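## Task

Take the C battery off the desk and set it down on the counter so it stays there unsupported; no desk carton may reach the floor, the robot must not tip over or be left leaning, and at the end the gripper must be open and the robot backed away.

## Robot and tools

ROBOT. A wheeled base that drives straight or turns on the spot but cannot slide sideways. It carries a lifting column with a tilting head and two six-joint arms, each ending in a two-finger gripper. Shoulder height S = 0.90 m + column_m. Folded, the robot measures 0.73 m long, 0.62 m wide and S + 0.43 m tall, and its front sits 0.40 m ahead of the column.

FRAMES. Base frame: origin on the floor under the column, between the drive wheels; x forward, y left, z up. left_hand and right_hand are reported in it, as the point where the fingers meet (tips are 8 mm farther). The hand z axis is the finger direction (quat_wxyz rotates (0,0,1) onto it); its y axis runs along the opening. The odometry frame is where the base frame stood at scene start. base_odometry counts wheel turns only, so slip looks like travel; heading is positive leftward, -3.142 to 3.142.

execute_actions. Arguments: actions (a list holding one action or none) and cameras (names from cam_head_left, cam_head_right, cam_left_wrist, cam_right_wrist, nav_camera, all; omitted/null/all gives every camera, [] none). An action may hold base, joints, or both, plus optional speeds.
- base: exactly one key. translate_m is a relative drive in metres from where the base last measured itself, forward positive, -3 to 3. rotate_rad is a relative turn in radians, left (counter-clockwise from above) positive, -3.2 to 3.2.
- joints: one flat dictionary covering both arms, column and head; every value is an absolute target, in metres or radians. Ranges: column_m 0 to 0.8; head_tilt_rad -0.61 to 1.308 (positive tilts down); joint1 -2.879 to 2.879; joint2 0 to 3.141; joint3 0 to 3.019; joint4 -1.692 to 1.57; joint5 -1.57 to 1.57 (positive swings the hand to the robot's right); joint6 -2.094 to 2.094 (positive rolls clockwise seen from behind); gripper_m 0 to 0.093 (fingertip gap). Names use left_ or right_ prefixes, e.g. right_joint2_rad.
- speeds: caps for this action only: translate_m 0.05 to 0.8 m/s, rotate_rad 0.1 to 1 rad/s; the top is the default. It does not slow arms.
Any unknown key or out-of-range number rejects the whole call. A base move needing over 8.667 s is rejected; no action runs past 15 s. Joints left out may keep pushing toward old targets. An empty list just reports state and images; the pictures line names the images in order.

wait: seconds, 0 to 10; returns state and images, commands nothing.
zoom_image: camera plus region [x0, y0, x1, y1] in pixels from the top-left, at most 504 by 504, on a camera's latest full image.
finished_scene: scene (1 or 2). Final; it reports success. Call it only once the object rests on the counter, released, with the robot clear.

ARM GEOMETRY. With joint1 at -1.57 (left) or 1.57 (right) and joints 5, 6 at 0, the arm lies in a vertical plane pointing forward, 0.23 m off the column's side. Let a = j2 - 0.35, b = 1.05 + j2 - j3, c = b - j4 (c = 1.57 means fingers straight down). Hand point ahead = 0.12 + 0.39 sin a + 0.38 cos b + 0.25 cos c; height = S + 0.39 cos a - 0.38 sin b - 0.25 sin c. Example: j2, j3, j4 = 0.93, 0.78, 0.14 gives 0.60 m ahead, 0.25 m below S. Real hands sit up to ~5 cm lower and nearer (~12 cm with heavy loads); trust the reported hand points. Reach is about 1 m from the shoulder. Below 0.4 m height the housing blocks hands closer than 0.45 m ahead; don't move arms with column_m under 0.3. Loads up to 0.3 kg are easy from 0.14 m above to 0.7 m below S, out to 0.6 m ahead, fingers down.

GRIPPING. Fingers are 7 cm long; outside width is opening +1 cm at tips, +5 cm at base; hand body 10 x 7 cm; wrist camera juts 11 cm to one side. To grasp, command an opening smaller than the object; off_target is then expected. A reported opening at least 0.002 m above target means something is held. Targets within ~0.03 rad (0.08 for joints 2, 3) of the reading may not move anything; for gentle contact step about 0.05 rad per call from your last target.

RESULTS. base_status and joint_status per motion: done, off_target (resting short, maybe still pushing), contact_stop (base stall or column touch; target dropped), time_out, not_followed, limit_stop_at_motor_heat. "joint command not followed" with a cause line means a self-collision check blocked an arm; back those joints off at least 0.05 rad or move the other arm. on_its_own lists uncommanded behaviour; "held at" is a target, not a position. motor_effort covers only left_wheel and right_wheel (% of max, bracket = peak). wheel_motors_off = 1 while the wheels are cut after about 3 s of hard pushing. If turned_by_wheels and turned_by_imu disagree by over ~4% and at least 0.05 rad, the base hit or slipped. base_tilt is in degrees (forward, right positive; ~1 degree fixed error). A forward drop of 0.5 degrees or more while moving means leaning back: reverse 0.05 m.

COLUMN. Lowering stops with contact_stop when an arm's load changes (a hand or held object touching down); then it won't go down again until raised 0.2 m. It can overshoot 0.15 to 0.2 m after touching.

AVOID. Never let the arms strike or press each other. Don't knock cartons off the desk. After a base stall, back 0.05 m before retrying. Blocked arms keep pushing and heat motors (MOTOR HOT at 85 °C, the arm drops at 100 °C); relieve pushing by resending the reported joint positions. Tables between 0.30 m high and 0.26 m below S can slide over the housing into the column.

Each tool is called in YAML: its name, and indented under it one key for each argument.

## Session

execute_actions:
  actions: []

Scene clock: 0.00 s.
base_odometry: x=+0.000 y=+0.000 heading=+0.000 (m, m, rad; odometry frame)
turned_by_wheels: +0.000 (rad since the last result)
turned_by_imu: +0.000 (rad since the last result)
base_tilt: forward=+0.2 right=+0.0 (deg)
base_status: not commanded
joint_positions: column_m=+0.552 head_tilt_rad=+0.880 left_joint1_rad=-1.587 left_joint2_rad=+0.889 left_joint3_rad=+0.411 left_joint4_rad=-0.965 left_joint5_rad=-0.006 left_joint6_rad=-0.015 left_gripper_m=+0.094 right_joint1_rad=+1.561 right_joint2_rad=+0.858 right_joint3_rad=+0.416 right_joint4_rad=-0.971 right_joint5_rad=-0.003 right_joint6_rad=+0.094 right_gripper_m=+0.095
joint_status: not commanded
wheel_motors_off: 0
motor_effort: left_wheel=+0 right_wheel=+1 (%)
left_hand: x=+0.1448 y=+0.2221 z=+1.2527 quat_wxyz=(+0.444, -0.001, -0.896, -0.001) (m; base frame)
right_hand: x=+0.1530 y=-0.2270 z=+1.2536 quat_wxyz=(+0.429, -0.047, -0.902, +0.022) (m; base frame)
pictures: cam_head_left, cam_head_right, cam_left_wrist, cam_right_wrist, nav_camera
Images, in order (width x height): cam_head_left 672x504, cam_head_right 672x504, cam_left_wrist 672x504, cam_right_wrist 672x504, nav_camera 672x504.

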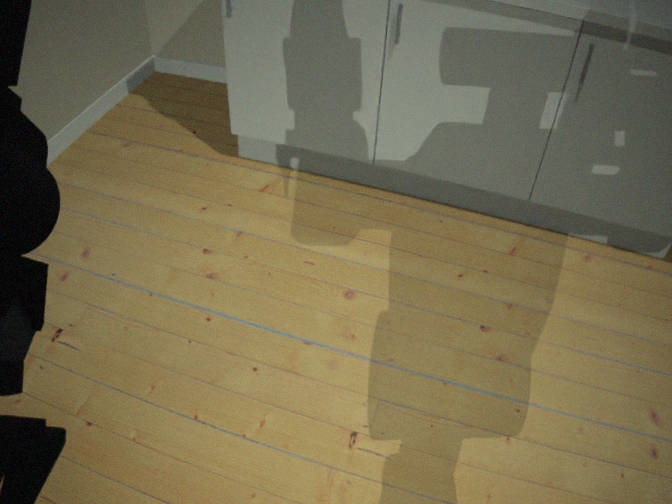

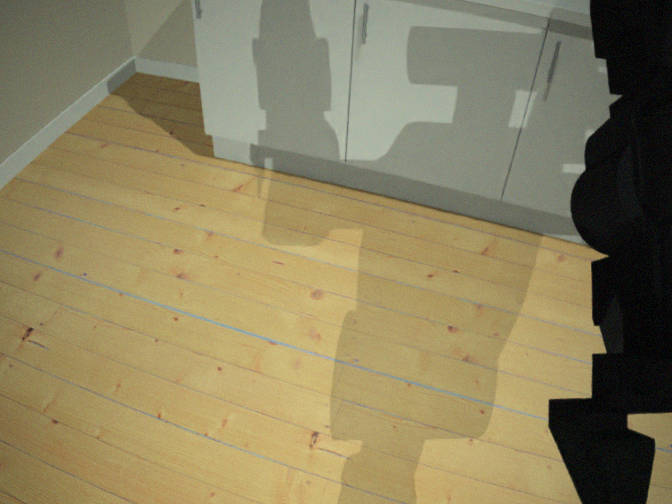

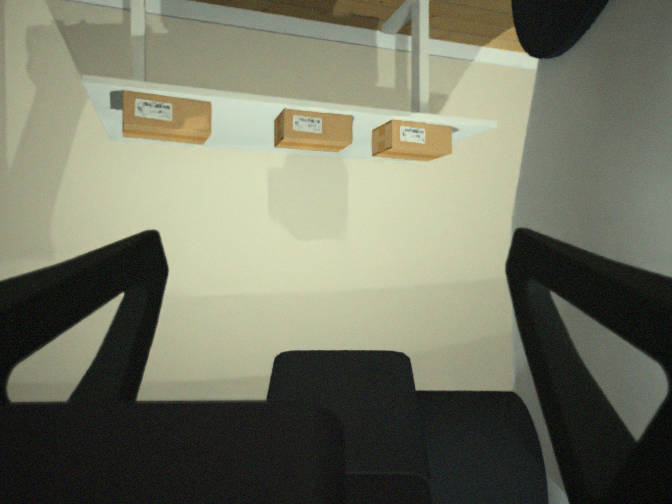

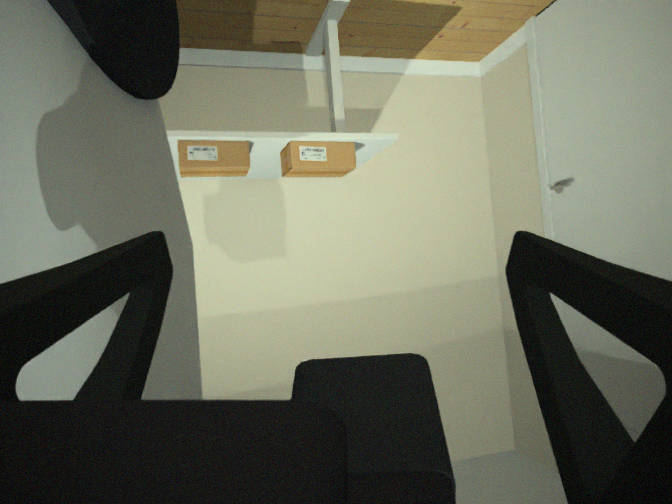

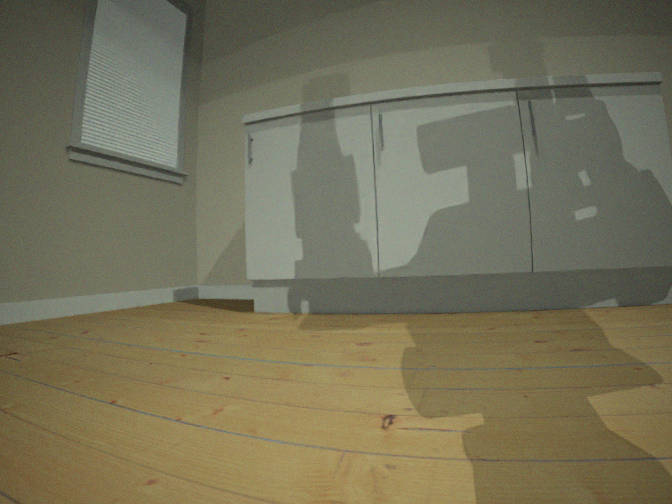

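execute_actions:
  actions:
    - {"base":{"translate_m":0.3},"joints":{"head_tilt_rad":0.5}}
  cameras: ["cam_head_left"]

execute_actions:
  actions:
    - {"base":{"rotate_rad":3.14}}
  cameras: ["cam_head_left","cam_head_right","nav_camera"]

Scene clock: 3.27 s.
base_odometry: x=+0.300 y=+0.000 heading=+0.000 (m, m, rad; odometry frame)
turned_by_wheels: +0.000 (rad since the last result)
turned_by_imu: +0.000 (rad since the last result)
base_tilt: forward=+0.1 right=-0.2 (deg)
base_status: done
joint_positions: column_m=+0.552 head_tilt_rad=+0.518 left_joint1_rad=-1.587 left_joint2_rad=+0.889 left_joint3_rad=+0.413 left_joint4_rad=-0.965 left_joint5_rad=-0.006 left_joint6_rad=-0.015 left_gripper_m=+0.094 right_joint1_rad=+1.561 right_joint2_rad=+0.858 right_joint3_rad=+0.418 right_joint4_rad=-0.971 right_joint5_rad=-0.003 right_joint6_rad=+0.094 right_gripper_m=+0.095
joint_status: all done
wheel_motors_off: 0
motor_effort: left_wheel=+0(28) right_wheel=+0(38) (%)
left_hand: x=+0.1456 y=+0.2221 z=+1.2524 quat_wxyz=(+0.443, -0.001, -0.897, -0.001) (m; base frame)
right_hand: x=+0.1540 y=-0.2270 z=+1.2533 quat_wxyz=(+0.428, -0.047, -0.902, +0.021) (m; base frame)
pictures: cam_head_left
Images, in order (width x height): cam_head_left 672x504.

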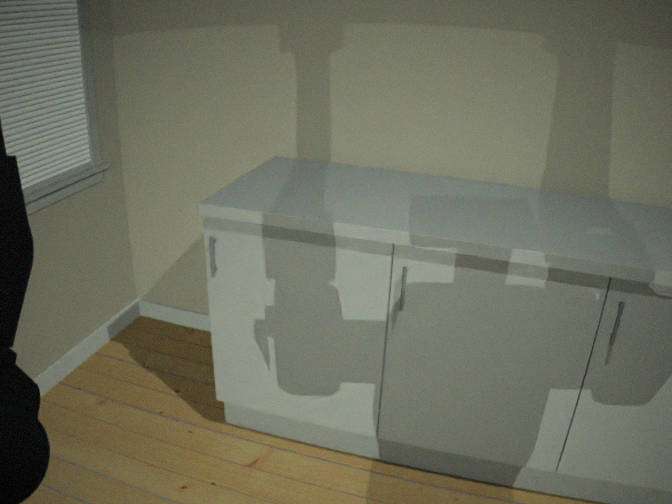

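Scene clock: 8.00 s.
base_odometry: x=+0.300 y=+0.000 heading=+3.139 (m, m, rad; odometry frame)
turned_by_wheels: +3.139 (rad since the last result)
turned_by_imu: +3.195 (rad since the last result)
base_tilt: forward=+0.2 right=+0.0 (deg)
base_status: done
joint_positions: column_m=+0.552 head_tilt_rad=+0.518 left_joint1_rad=-1.587 left_joint2_rad=+0.889 left_joint3_rad=+0.413 left_joint4_rad=-0.965 left_joint5_rad=-0.006 left_joint6_rad=-0.015 left_gripper_m=+0.094 right_joint1_rad=+1.561 right_joint2_rad=+0.858 right_joint3_rad=+0.418 right_joint4_rad=-0.971 right_joint5_rad=-0.003 right_joint6_rad=+0.094 right_gripper_m=+0.095
joint_status: not commanded
wheel_motors_off: 0
motor_effort: left_wheel=-6(42) right_wheel=+7(34) (%)
left_hand: x=+0.1456 y=+0.2221 z=+1.2524 quat_wxyz=(+0.443, -0.001, -0.897, -0.001) (m; base frame)
right_hand: x=+0.1540 y=-0.2270 z=+1.2533 quat_wxyz=(+0.428, -0.047, -0.902, +0.021) (m; base frame)
pictures: cam_head_left, cam_head_right, nav_camera
Images, in order (width x height): cam_head_left 672x504, cam_head_right 672x504, nav_camera 672x504.

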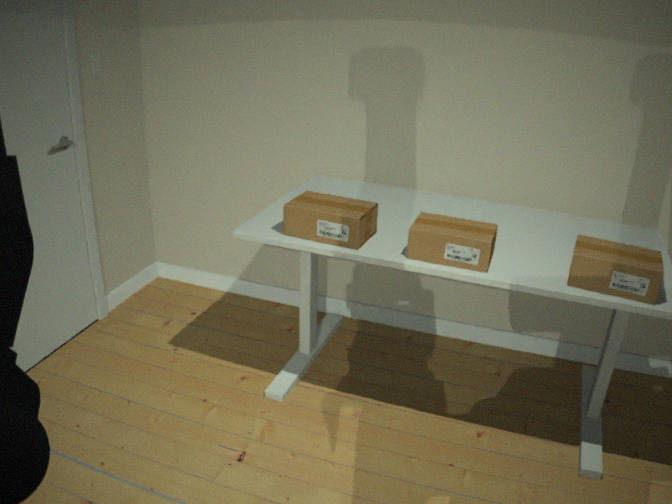

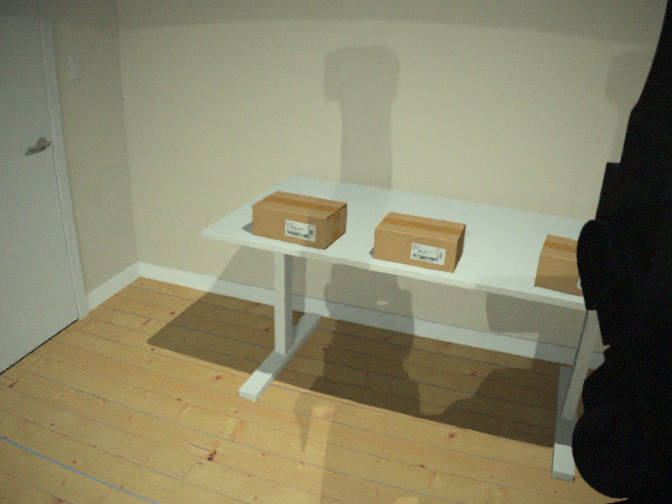

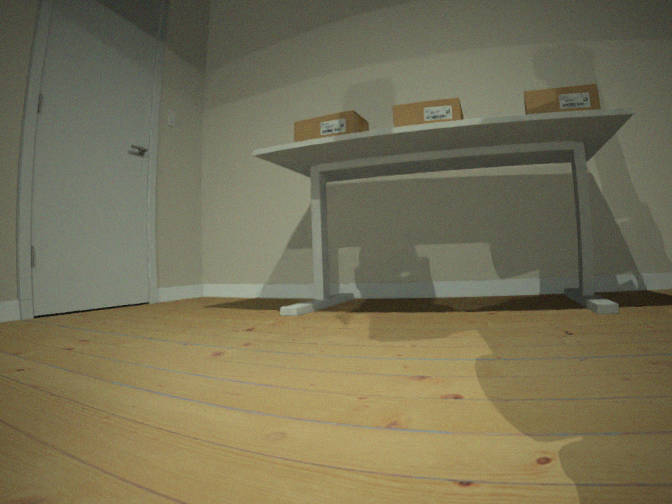

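execute_actions:
  actions:
    - {"base":{"translate_m":0.7},"joints":{"head_tilt_rad":0.85,"column_m":0.8}}
  cameras: ["cam_head_left","cam_head_right","nav_camera"]

Scene clock: 12.67 s.
base_odometry: x=-0.400 y=+0.002 heading=+3.138 (m, m, rad; odometry frame)
turned_by_wheels: +0.000 (rad since the last result)
turned_by_imu: +0.000 (rad since the last result)
base_tilt: forward=+0.2 right=+0.0 (deg)
base_status: done
joint_positions: column_m=+0.797 head_tilt_rad=+0.852 left_joint1_rad=-1.587 left_joint2_rad=+0.889 left_joint3_rad=+0.412 left_joint4_rad=-0.965 left_joint5_rad=-0.006 left_joint6_rad=-0.015 left_gripper_m=+0.094 right_joint1_rad=+1.561 right_joint2_rad=+0.858 right_joint3_rad=+0.418 right_joint4_rad=-0.971 right_joint5_rad=-0.003 right_joint6_rad=+0.094 right_gripper_m=+0.095
joint_status: all done
joint sent to its limit — the command would take column_m past its upper limit, so that joint was sent only as far as its limit.
wheel_motors_off: 0
motor_effort: left_wheel=-1(33) right_wheel=+1(51) (%)
left_hand: x=+0.1451 y=+0.2221 z=+1.4985 quat_wxyz=(+0.443, -0.001, -0.896, -0.001) (m; base frame)
right_hand: x=+0.1540 y=-0.2270 z=+1.4992 quat_wxyz=(+0.428, -0.047, -0.902, +0.021) (m; base frame)
pictures: cam_head_left, cam_head_right, nav_camera
Images, in order (width x height): cam_head_left 672x504, cam_head_right 672x504, nav_camera 672x504.

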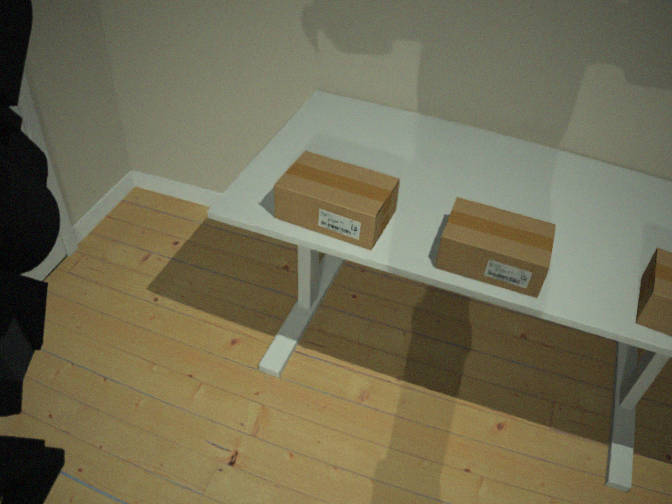

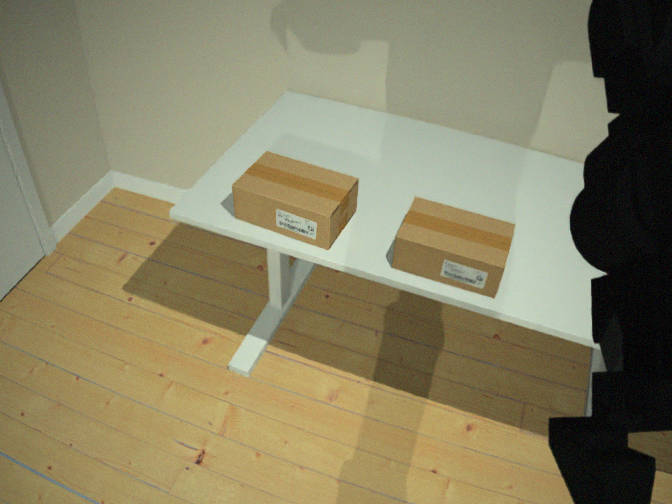

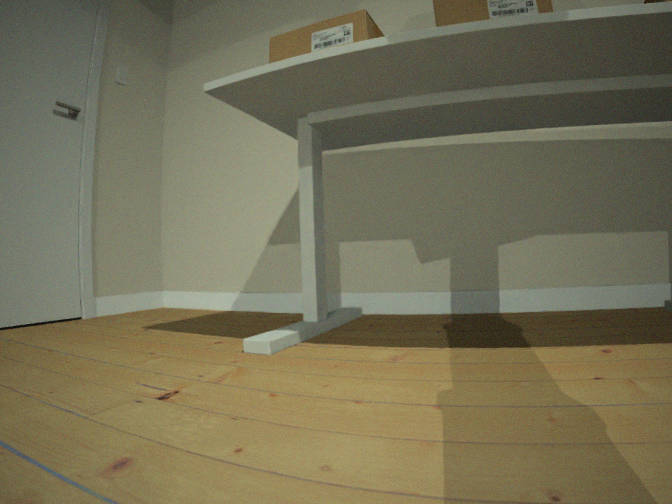

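execute_actions:
  actions:
    - {"base":{"rotate_rad":-0.45}}
  cameras: ["cam_head_left","cam_head_right","nav_camera"]

Scene clock: 15.83 s.
base_odometry: x=-0.400 y=+0.002 heading=+2.690 (m, m, rad; odometry frame)
turned_by_wheels: -0.449 (rad since the last result)
turned_by_imu: -0.456 (rad since the last result)
base_tilt: forward=+0.1 right=+0.1 (deg)
base_status: done
joint_positions: column_m=+0.797 head_tilt_rad=+0.852 left_joint1_rad=-1.587 left_joint2_rad=+0.889 left_joint3_rad=+0.412 left_joint4_rad=-0.965 left_joint5_rad=-0.006 left_joint6_rad=-0.015 left_gripper_m=+0.094 right_joint1_rad=+1.561 right_joint2_rad=+0.858 right_joint3_rad=+0.418 right_joint4_rad=-0.971 right_joint5_rad=-0.003 right_joint6_rad=+0.094 right_gripper_m=+0.095
joint_status: not commanded
wheel_motors_off: 0
motor_effort: left_wheel=+7(30) right_wheel=-6(42) (%)
left_hand: x=+0.1453 y=+0.2221 z=+1.4985 quat_wxyz=(+0.443, -0.001, -0.897, -0.001) (m; base frame)
right_hand: x=+0.1540 y=-0.2270 z=+1.4992 quat_wxyz=(+0.428, -0.047, -0.902, +0.021) (m; base frame)
pictures: cam_head_left, cam_head_right, nav_camera
Images, in order (width x height): cam_head_left 672x504, cam_head_right 672x504, nav_camera 672x504.

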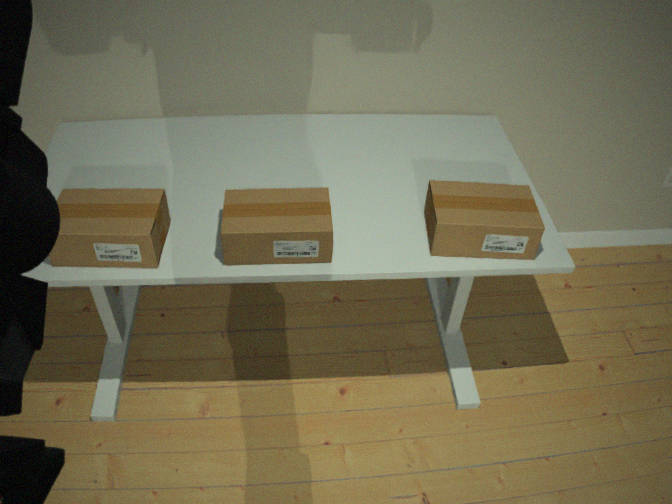

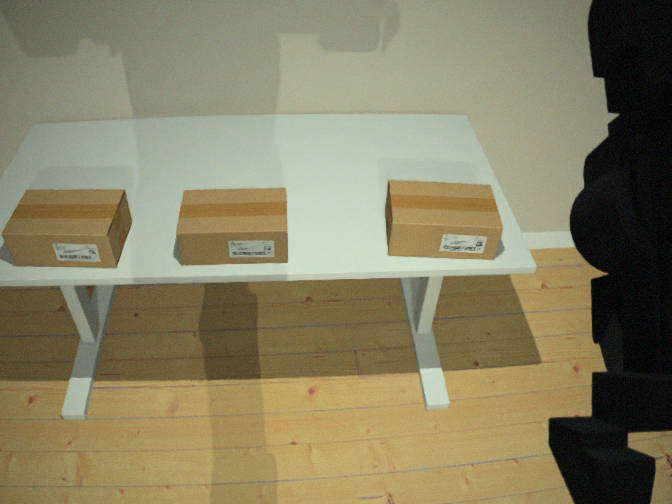

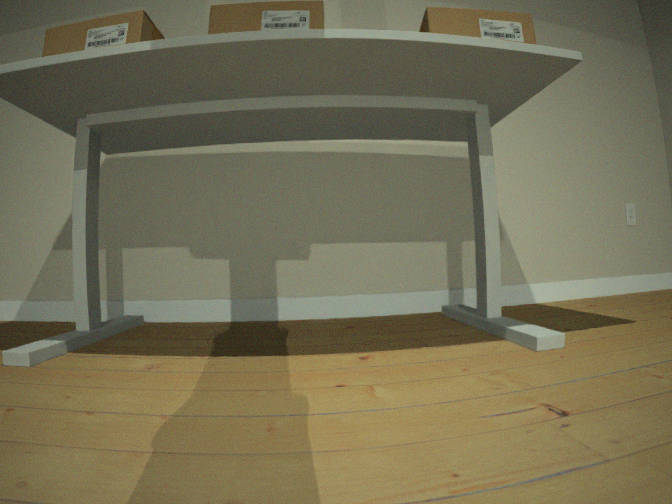

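execute_actions:
  actions:
    - {"base":{"translate_m":0.45},"joints":{"head_tilt_rad":1.15}}
  cameras: ["cam_head_left","cam_head_right"]

Scene clock: 19.63 s.
base_odometry: x=-0.805 y=+0.199 heading=+2.690 (m, m, rad; odometry frame)
turned_by_wheels: +0.000 (rad since the last result)
turned_by_imu: +0.001 (rad since the last result)
base_tilt: forward=+0.3 right=-0.2 (deg)
base_status: done
joint_positions: column_m=+0.797 head_tilt_rad=+1.149 left_joint1_rad=-1.587 left_joint2_rad=+0.889 left_joint3_rad=+0.413 left_joint4_rad=-0.965 left_joint5_rad=-0.006 left_joint6_rad=-0.015 left_gripper_m=+0.094 right_joint1_rad=+1.561 right_joint2_rad=+0.858 right_joint3_rad=+0.419 right_joint4_rad=-0.971 right_joint5_rad=-0.003 right_joint6_rad=+0.094 right_gripper_m=+0.095
joint_status: all done
wheel_motors_off: 0
motor_effort: left_wheel=+0(49) right_wheel=-1(35) (%)
left_hand: x=+0.1455 y=+0.2221 z=+1.4984 quat_wxyz=(+0.443, -0.001, -0.897, -0.001) (m; base frame)
right_hand: x=+0.1542 y=-0.2270 z=+1.4992 quat_wxyz=(+0.428, -0.047, -0.902, +0.021) (m; base frame)
pictures: cam_head_left, cam_head_right
Images, in order (width x height): cam_head_left 672x504, cam_head_right 672x504.

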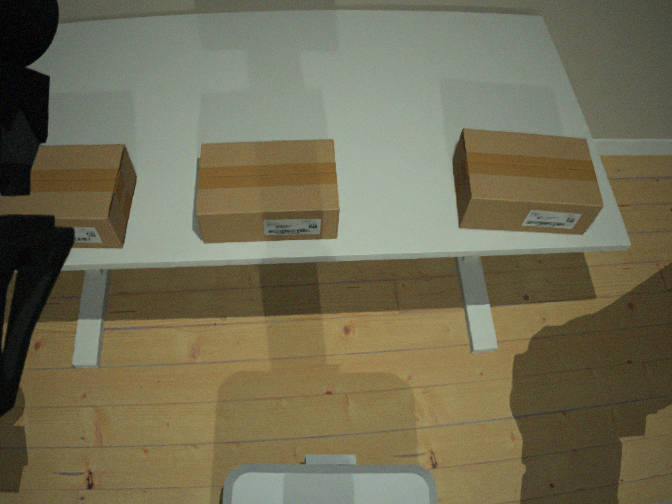

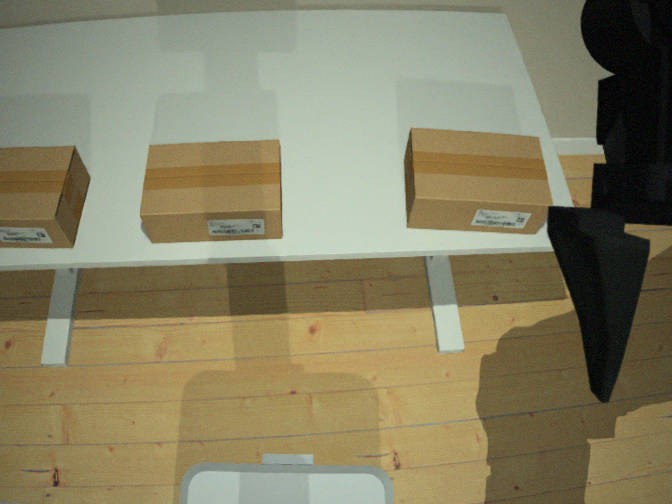

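execute_actions:
  actions:
    - {"base":{"translate_m":0.2},"joints":{"right_joint2_rad":1.1,"right_joint3_rad":1.8,"right_joint4_rad":-1.1,"left_joint2_rad":1.1,"left_joint3_rad":1.8,"left_joint4_rad":-1.1,"head_tilt_rad":1.0}}

Scene clock: 22.93 s.
base_odometry: x=-0.985 y=+0.286 heading=+2.691 (m, m, rad; odometry frame)
turned_by_wheels: +0.001 (rad since the last result)
turned_by_imu: +0.001 (rad since the last result)
base_tilt: forward=+0.1 right=-0.1 (deg)
base_status: done
joint_positions: column_m=+0.797 head_tilt_rad=+1.013 left_joint1_rad=-1.587 left_joint2_rad=+1.101 left_joint3_rad=+1.775 left_joint4_rad=-1.094 left_joint5_rad=-0.006 left_joint6_rad=-0.015 left_gripper_m=+0.094 right_joint1_rad=+1.561 right_joint2_rad=+1.106 right_joint3_rad=+1.752 right_joint4_rad=-1.094 right_joint5_rad=-0.003 right_joint6_rad=+0.094 right_gripper_m=+0.095
joint_status: all done
wheel_motors_off: 0
motor_effort: left_wheel=+3(34) right_wheel=-2(35) (%)
left_hand: x=+0.7685 y=+0.2183 z=+1.5962 quat_wxyz=(-0.052, +0.004, -0.999, +0.005) (m; base frame)
right_hand: x=+0.7590 y=-0.2293 z=+1.5840 quat_wxyz=(-0.038, -0.049, -0.998, +0.001) (m; base frame)
pictures: cam_head_left, cam_head_right, cam_left_wrist, cam_right_wrist, nav_camera
Images, in order (width x height): cam_head_left 672x504, cam_head_right 672x504, cam_left_wrist 672x504, cam_right_wrist 672x504, nav_camera 672x504.

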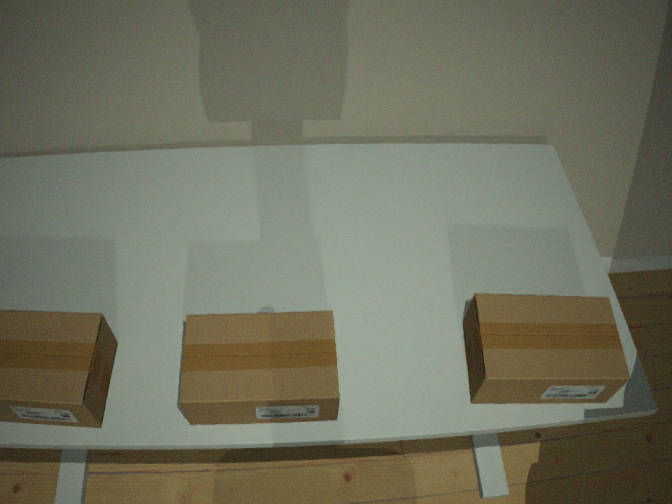

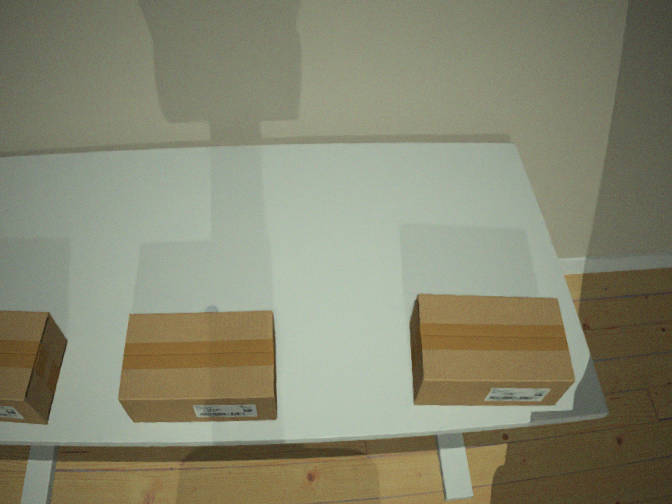

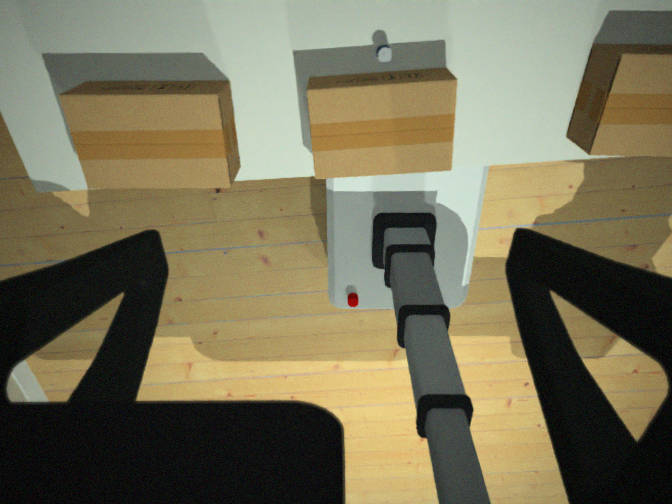

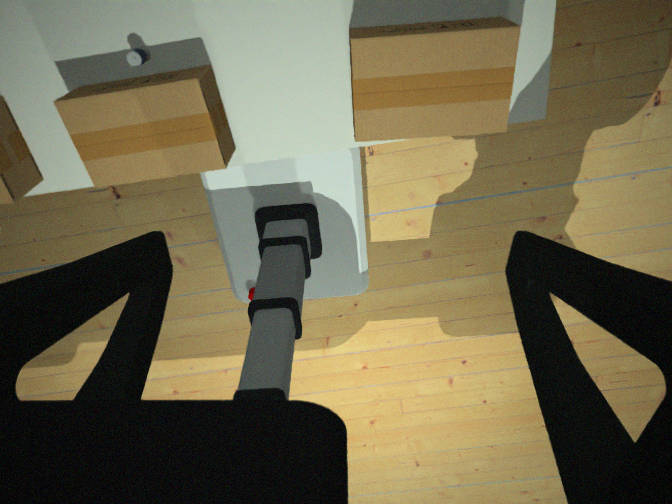

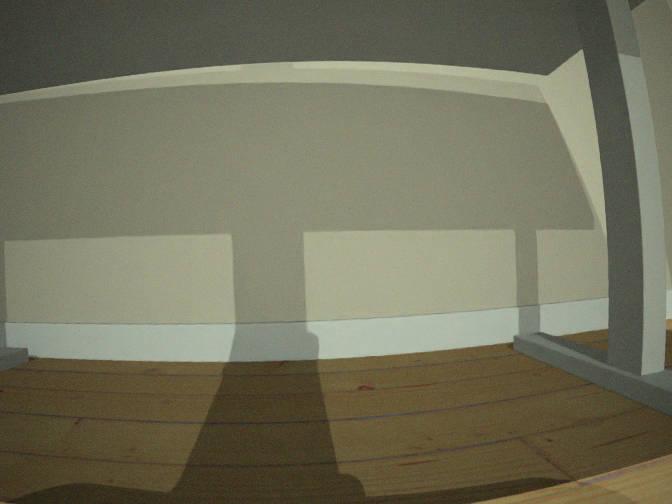

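execute_actions:
  actions:
    - {"base":{"rotate_rad":-0.14},"joints":{"column_m":0.45,"right_joint2_rad":0.86,"right_joint3_rad":0.42,"right_joint4_rad":-0.97}}
  cameras: ["cam_head_left","cam_left_wrist"]

Scene clock: 31.67 s.
base_odometry: x=-0.985 y=+0.286 heading=+2.552 (m, m, rad; odometry frame)
turned_by_wheels: -0.138 (rad since the last result)
turned_by_imu: -0.139 (rad since the last result)
base_tilt: forward=+0.2 right=-0.1 (deg)
base_status: done
joint_positions: column_m=+0.450 head_tilt_rad=+1.013 left_joint1_rad=-1.587 left_joint2_rad=+1.101 left_joint3_rad=+1.775 left_joint4_rad=-1.094 left_joint5_rad=-0.006 left_joint6_rad=-0.015 left_gripper_m=+0.094 right_joint1_rad=+1.561 right_joint2_rad=+0.878 right_joint3_rad=+0.415 right_joint4_rad=-0.967 right_joint5_rad=-0.003 right_joint6_rad=+0.094 right_gripper_m=+0.095
joint_status: all done
wheel_motors_off: 0
motor_effort: left_wheel=+6(46) right_wheel=-4(46) (%)
left_hand: x=+0.7685 y=+0.2183 z=+1.2489 quat_wxyz=(-0.052, +0.004, -0.999, +0.005) (m; base frame)
right_hand: x=+0.1487 y=-0.2269 z=+1.1512 quat_wxyz=(+0.437, -0.047, -0.898, +0.022) (m; base frame)
pictures: cam_head_left, cam_left_wrist
Images, in order (width x height): cam_head_left 672x504, cam_left_wrist 672x504.

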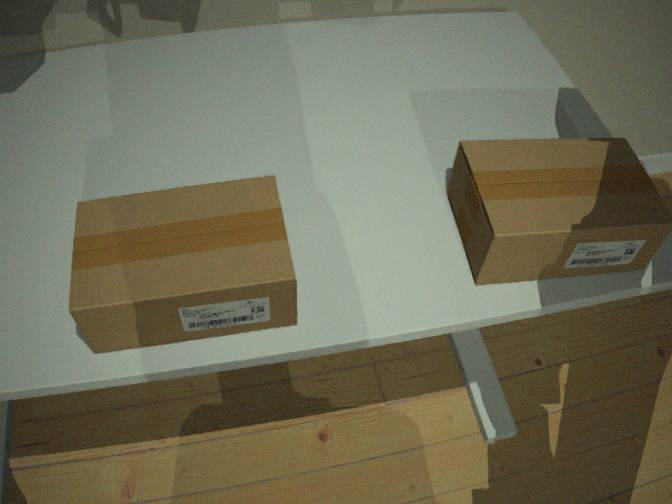

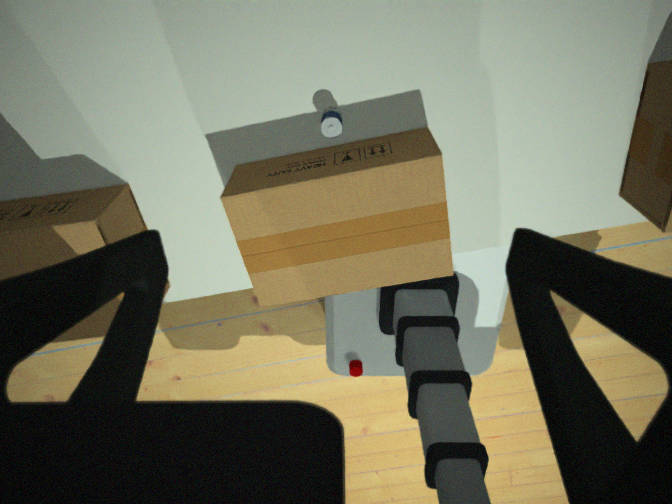

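execute_actions:
  actions:
    - {"joints":{"column_m":0.22}}
  cameras: ["cam_head_left","cam_left_wrist"]

Scene clock: 37.10 s.
base_odometry: x=-0.985 y=+0.286 heading=+2.552 (m, m, rad; odometry frame)
turned_by_wheels: +0.000 (rad since the last result)
turned_by_imu: +0.001 (rad since the last result)
base_tilt: forward=-0.1 right=-0.1 (deg)
base_status: not commanded
joint_positions: column_m=+0.220 head_tilt_rad=+1.013 left_joint1_rad=-1.587 left_joint2_rad=+1.101 left_joint3_rad=+1.775 left_joint4_rad=-1.094 left_joint5_rad=-0.006 left_joint6_rad=-0.015 left_gripper_m=+0.094 right_joint1_rad=+1.561 right_joint2_rad=+0.877 right_joint3_rad=+0.415 right_joint4_rad=-0.967 right_joint5_rad=-0.003 right_joint6_rad=+0.094 right_gripper_m=+0.095
joint_status: all done
wheel_motors_off: 0
motor_effort: left_wheel=+7(7) right_wheel=-3(4) (%)
left_hand: x=+0.7685 y=+0.2183 z=+1.0189 quat_wxyz=(-0.052, +0.004, -0.999, +0.005) (m; base frame)
right_hand: x=+0.1488 y=-0.2269 z=+0.9212 quat_wxyz=(+0.437, -0.047, -0.898, +0.022) (m; base frame)
pictures: cam_head_left, cam_left_wrist
Images, in order (width x height): cam_head_left 672x504, cam_left_wrist 672x504.

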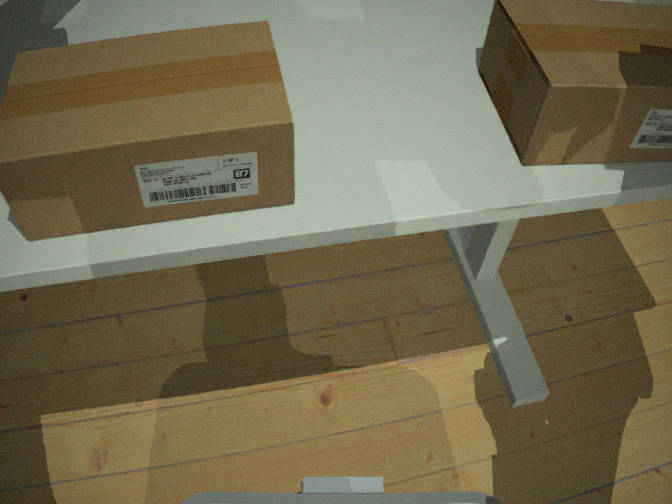

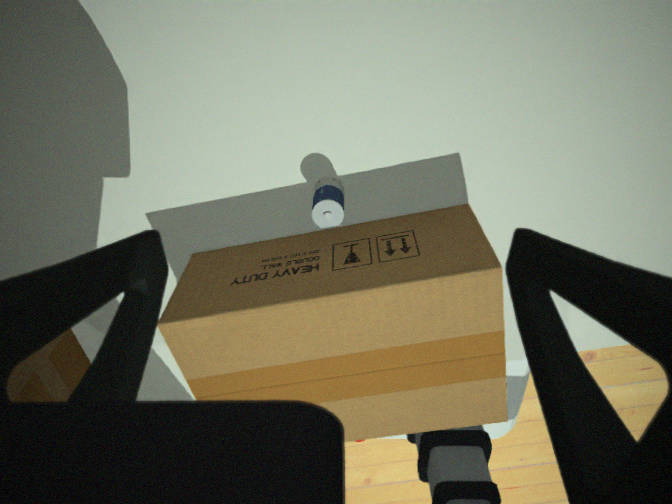

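execute_actions:
  actions:
    - {"joints":{"column_m":0.1,"head_tilt_rad":0.6}}
  cameras: ["cam_head_left","cam_left_wrist"]

Scene clock: 42.00 s.
base_odometry: x=-0.985 y=+0.286 heading=+2.552 (m, m, rad; odometry frame)
turned_by_wheels: +0.000 (rad since the last result)
turned_by_imu: +0.001 (rad since the last result)
base_tilt: forward=+0.2 right=-0.2 (deg)
base_status: not commanded
joint_positions: column_m=+0.100 head_tilt_rad=+0.618 left_joint1_rad=-1.587 left_joint2_rad=+1.101 left_joint3_rad=+1.775 left_joint4_rad=-1.094 left_joint5_rad=-0.006 left_joint6_rad=-0.015 left_gripper_m=+0.094 right_joint1_rad=+1.561 right_joint2_rad=+0.877 right_joint3_rad=+0.415 right_joint4_rad=-0.967 right_joint5_rad=-0.003 right_joint6_rad=+0.094 right_gripper_m=+0.095
joint_status: all done
wheel_motors_off: 0
motor_effort: left_wheel=+7(7) right_wheel=-3(3) (%)
left_hand: x=+0.7685 y=+0.2183 z=+0.8989 quat_wxyz=(-0.052, +0.004, -0.999, +0.005) (m; base frame)
right_hand: x=+0.1489 y=-0.2269 z=+0.8012 quat_wxyz=(+0.437, -0.047, -0.898, +0.022) (m; base frame)
pictures: cam_head_left, cam_left_wrist
Images, in order (width x height): cam_head_left 672x504, cam_left_wrist 672x504.

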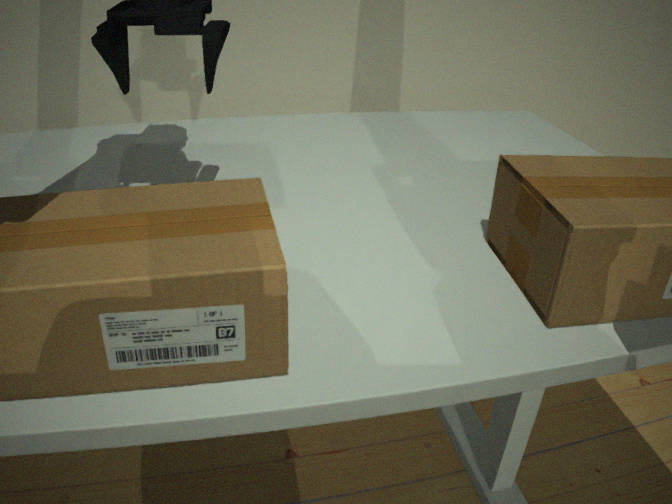

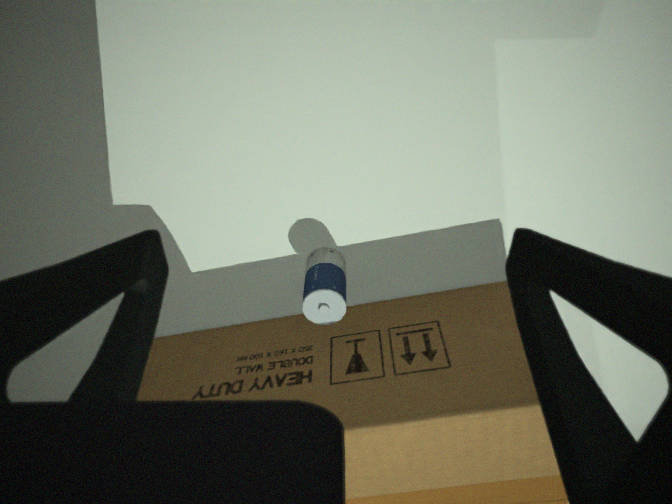

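execute_actions:
  actions:
    - {"base":{"translate_m":0.06},"joints":{"left_joint4_rad":-1.5,"left_gripper_m":0.07}}
  cameras: ["cam_head_left","cam_left_wrist"]

Scene clock: 45.97 s.
base_odometry: x=-1.035 y=+0.319 heading=+2.552 (m, m, rad; odometry frame)
turned_by_wheels: +0.000 (rad since the last result)
turned_by_imu: +0.000 (rad since the last result)
base_tilt: forward=+0.2 right=+0.0 (deg)
base_status: done
joint_positions: column_m=+0.100 head_tilt_rad=+0.617 left_joint1_rad=-1.587 left_joint2_rad=+1.101 left_joint3_rad=+1.775 left_joint4_rad=-1.494 left_joint5_rad=-0.006 left_joint6_rad=-0.015 left_gripper_m=+0.070 right_joint1_rad=+1.561 right_joint2_rad=+0.875 right_joint3_rad=+0.418 right_joint4_rad=-0.967 right_joint5_rad=-0.003 right_joint6_rad=+0.094 right_gripper_m=+0.095
joint_status: all done
wheel_motors_off: 0
motor_effort: left_wheel=+0(42) right_wheel=+1(34) (%)
left_hand: x=+0.6714 y=+0.2193 z=+0.9083 quat_wxyz=(+0.147, +0.002, -0.989, +0.003) (m; base frame)
right_hand: x=+0.1506 y=-0.2269 z=+0.8008 quat_wxyz=(+0.435, -0.047, -0.899, +0.022) (m; base frame)
pictures: cam_head_left, cam_left_wrist
Images, in order (width x height): cam_head_left 672x504, cam_left_wrist 672x504.

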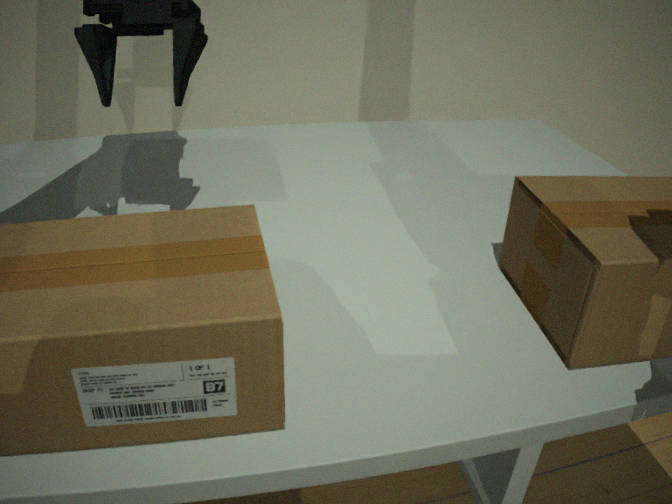

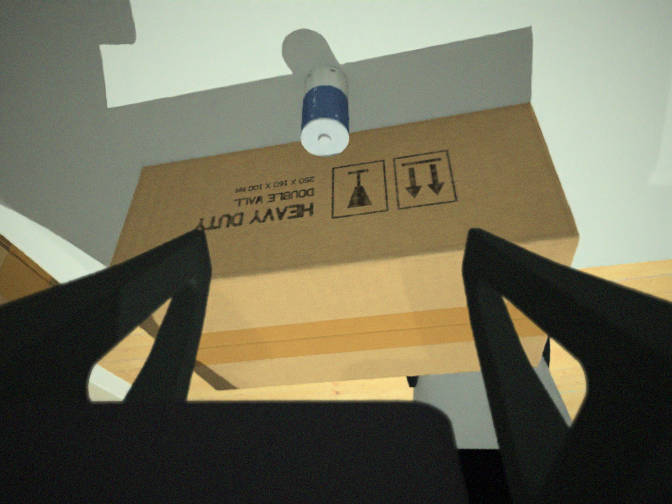

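execute_actions:
  actions:
    - {"joints":{"column_m":0.0}}
  cameras: ["cam_head_left","cam_left_wrist"]

Scene clock: 49.10 s.
base_odometry: x=-1.035 y=+0.319 heading=+2.552 (m, m, rad; odometry frame)
turned_by_wheels: +0.000 (rad since the last result)
turned_by_imu: +0.000 (rad since the last result)
base_tilt: forward=+0.1 right=-0.1 (deg)
base_status: not commanded
joint_positions: column_m=+0.000 head_tilt_rad=+0.617 left_joint1_rad=-1.587 left_joint2_rad=+1.101 left_joint3_rad=+1.775 left_joint4_rad=-1.494 left_joint5_rad=-0.006 left_joint6_rad=-0.015 left_gripper_m=+0.070 right_joint1_rad=+1.561 right_joint2_rad=+0.875 right_joint3_rad=+0.418 right_joint4_rad=-0.967 right_joint5_rad=-0.003 right_joint6_rad=+0.094 right_gripper_m=+0.095
joint_status: all done
wheel_motors_off: 0
motor_effort: left_wheel=+0(1) right_wheel=+1(1) (%)
left_hand: x=+0.6714 y=+0.2193 z=+0.8083 quat_wxyz=(+0.147, +0.002, -0.989, +0.003) (m; base frame)
right_hand: x=+0.1506 y=-0.2269 z=+0.7008 quat_wxyz=(+0.435, -0.047, -0.899, +0.022) (m; base frame)
pictures: cam_head_left, cam_left_wrist
Images, in order (width x height): cam_head_left 672x504, cam_left_wrist 672x504.

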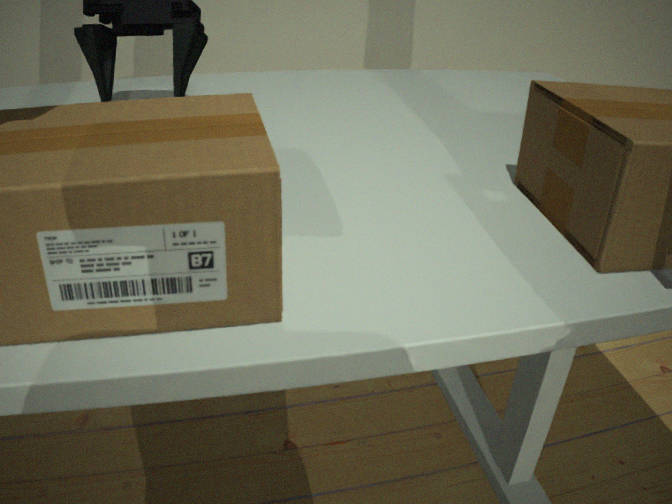

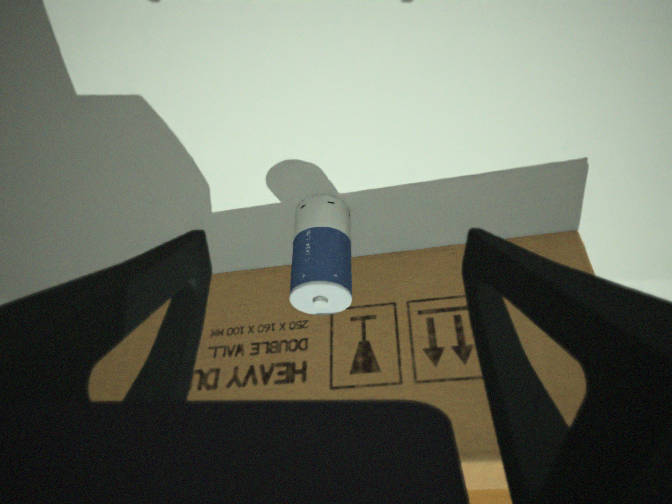

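execute_actions:
  actions:
    - {"joints":{"left_joint2_rad":1.19}}
  cameras: ["cam_head_left","cam_left_wrist"]

Scene clock: 52.03 s.
base_odometry: x=-1.035 y=+0.319 heading=+2.552 (m, m, rad; odometry frame)
turned_by_wheels: +0.000 (rad since the last result)
turned_by_imu: +0.000 (rad since the last result)
base_tilt: forward=-0.1 right=-0.1 (deg)
base_status: not commanded
joint_positions: column_m=+0.000 head_tilt_rad=+0.617 left_joint1_rad=-1.587 left_joint2_rad=+1.198 left_joint3_rad=+1.777 left_joint4_rad=-1.494 left_joint5_rad=-0.006 left_joint6_rad=-0.015 left_gripper_m=+0.070 right_joint1_rad=+1.561 right_joint2_rad=+0.875 right_joint3_rad=+0.418 right_joint4_rad=-0.967 right_joint5_rad=-0.003 right_joint6_rad=+0.094 right_gripper_m=+0.095
joint_status: all done
wheel_motors_off: 0
motor_effort: left_wheel=+1(0) right_wheel=+1(1) (%)
left_hand: x=+0.6604 y=+0.2186 z=+0.7558 quat_wxyz=(+0.195, +0.001, -0.981, +0.002) (m; base frame)
right_hand: x=+0.1506 y=-0.2269 z=+0.7008 quat_wxyz=(+0.435, -0.047, -0.899, +0.022) (m; base frame)
pictures: cam_head_left, cam_left_wrist
Images, in order (width x height): cam_head_left 672x504, cam_left_wrist 672x504.

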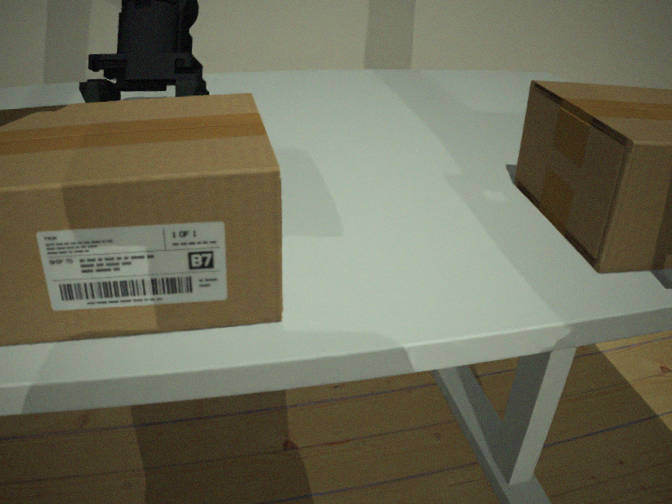

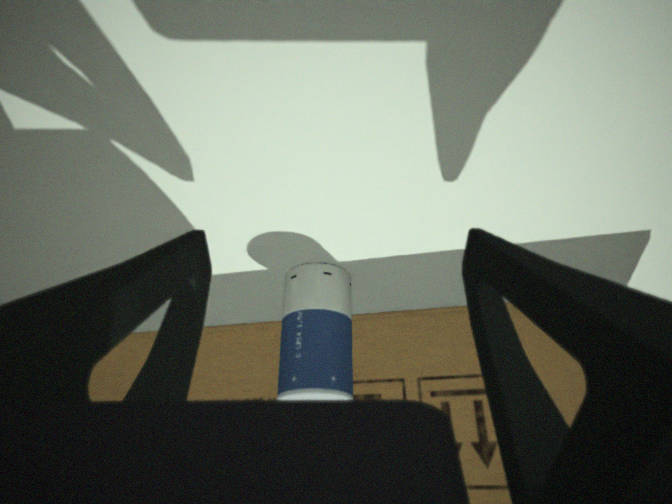

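execute_actions:
  actions:
    - {"base":{"translate_m":-0.03},"speeds":{"translate_m":0.05}}
  cameras: ["cam_head_left","cam_left_wrist"]

Scene clock: 54.30 s.
base_odometry: x=-1.010 y=+0.303 heading=+2.554 (m, m, rad; odometry frame)
turned_by_wheels: +0.002 (rad since the last result)
turned_by_imu: +0.002 (rad since the last result)
base_tilt: forward=+0.0 right=-0.2 (deg)
base_status: done
joint_positions: column_m=+0.000 head_tilt_rad=+0.617 left_joint1_rad=-1.587 left_joint2_rad=+1.198 left_joint3_rad=+1.777 left_joint4_rad=-1.495 left_joint5_rad=-0.006 left_joint6_rad=-0.015 left_gripper_m=+0.070 right_joint1_rad=+1.561 right_joint2_rad=+0.874 right_joint3_rad=+0.418 right_joint4_rad=-0.967 right_joint5_rad=-0.003 right_joint6_rad=+0.094 right_gripper_m=+0.095
joint_status: not commanded
wheel_motors_off: 0
motor_effort: left_wheel=+2(39) right_wheel=-2(38) (%)
left_hand: x=+0.6602 y=+0.2186 z=+0.7561 quat_wxyz=(+0.195, +0.001, -0.981, +0.002) (m; base frame)
right_hand: x=+0.1509 y=-0.2269 z=+0.7008 quat_wxyz=(+0.434, -0.047, -0.899, +0.022) (m; base frame)
pictures: cam_head_left, cam_left_wrist
Images, in order (width x height): cam_head_left 672x504, cam_left_wrist 672x504.

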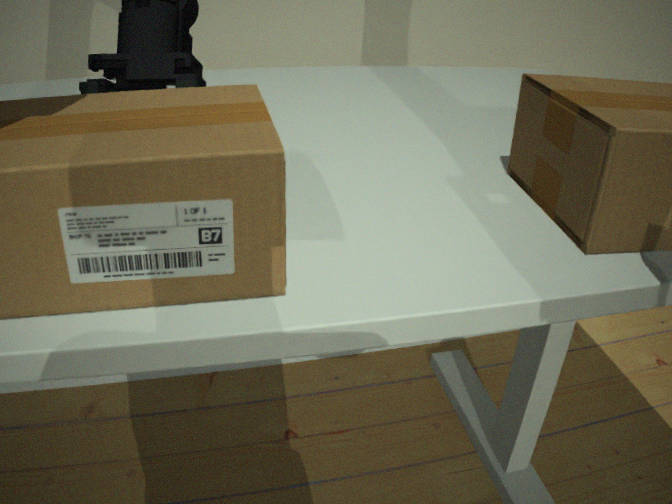

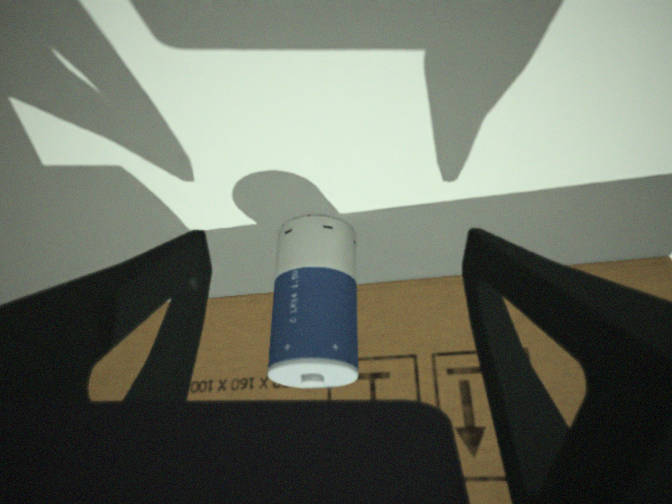

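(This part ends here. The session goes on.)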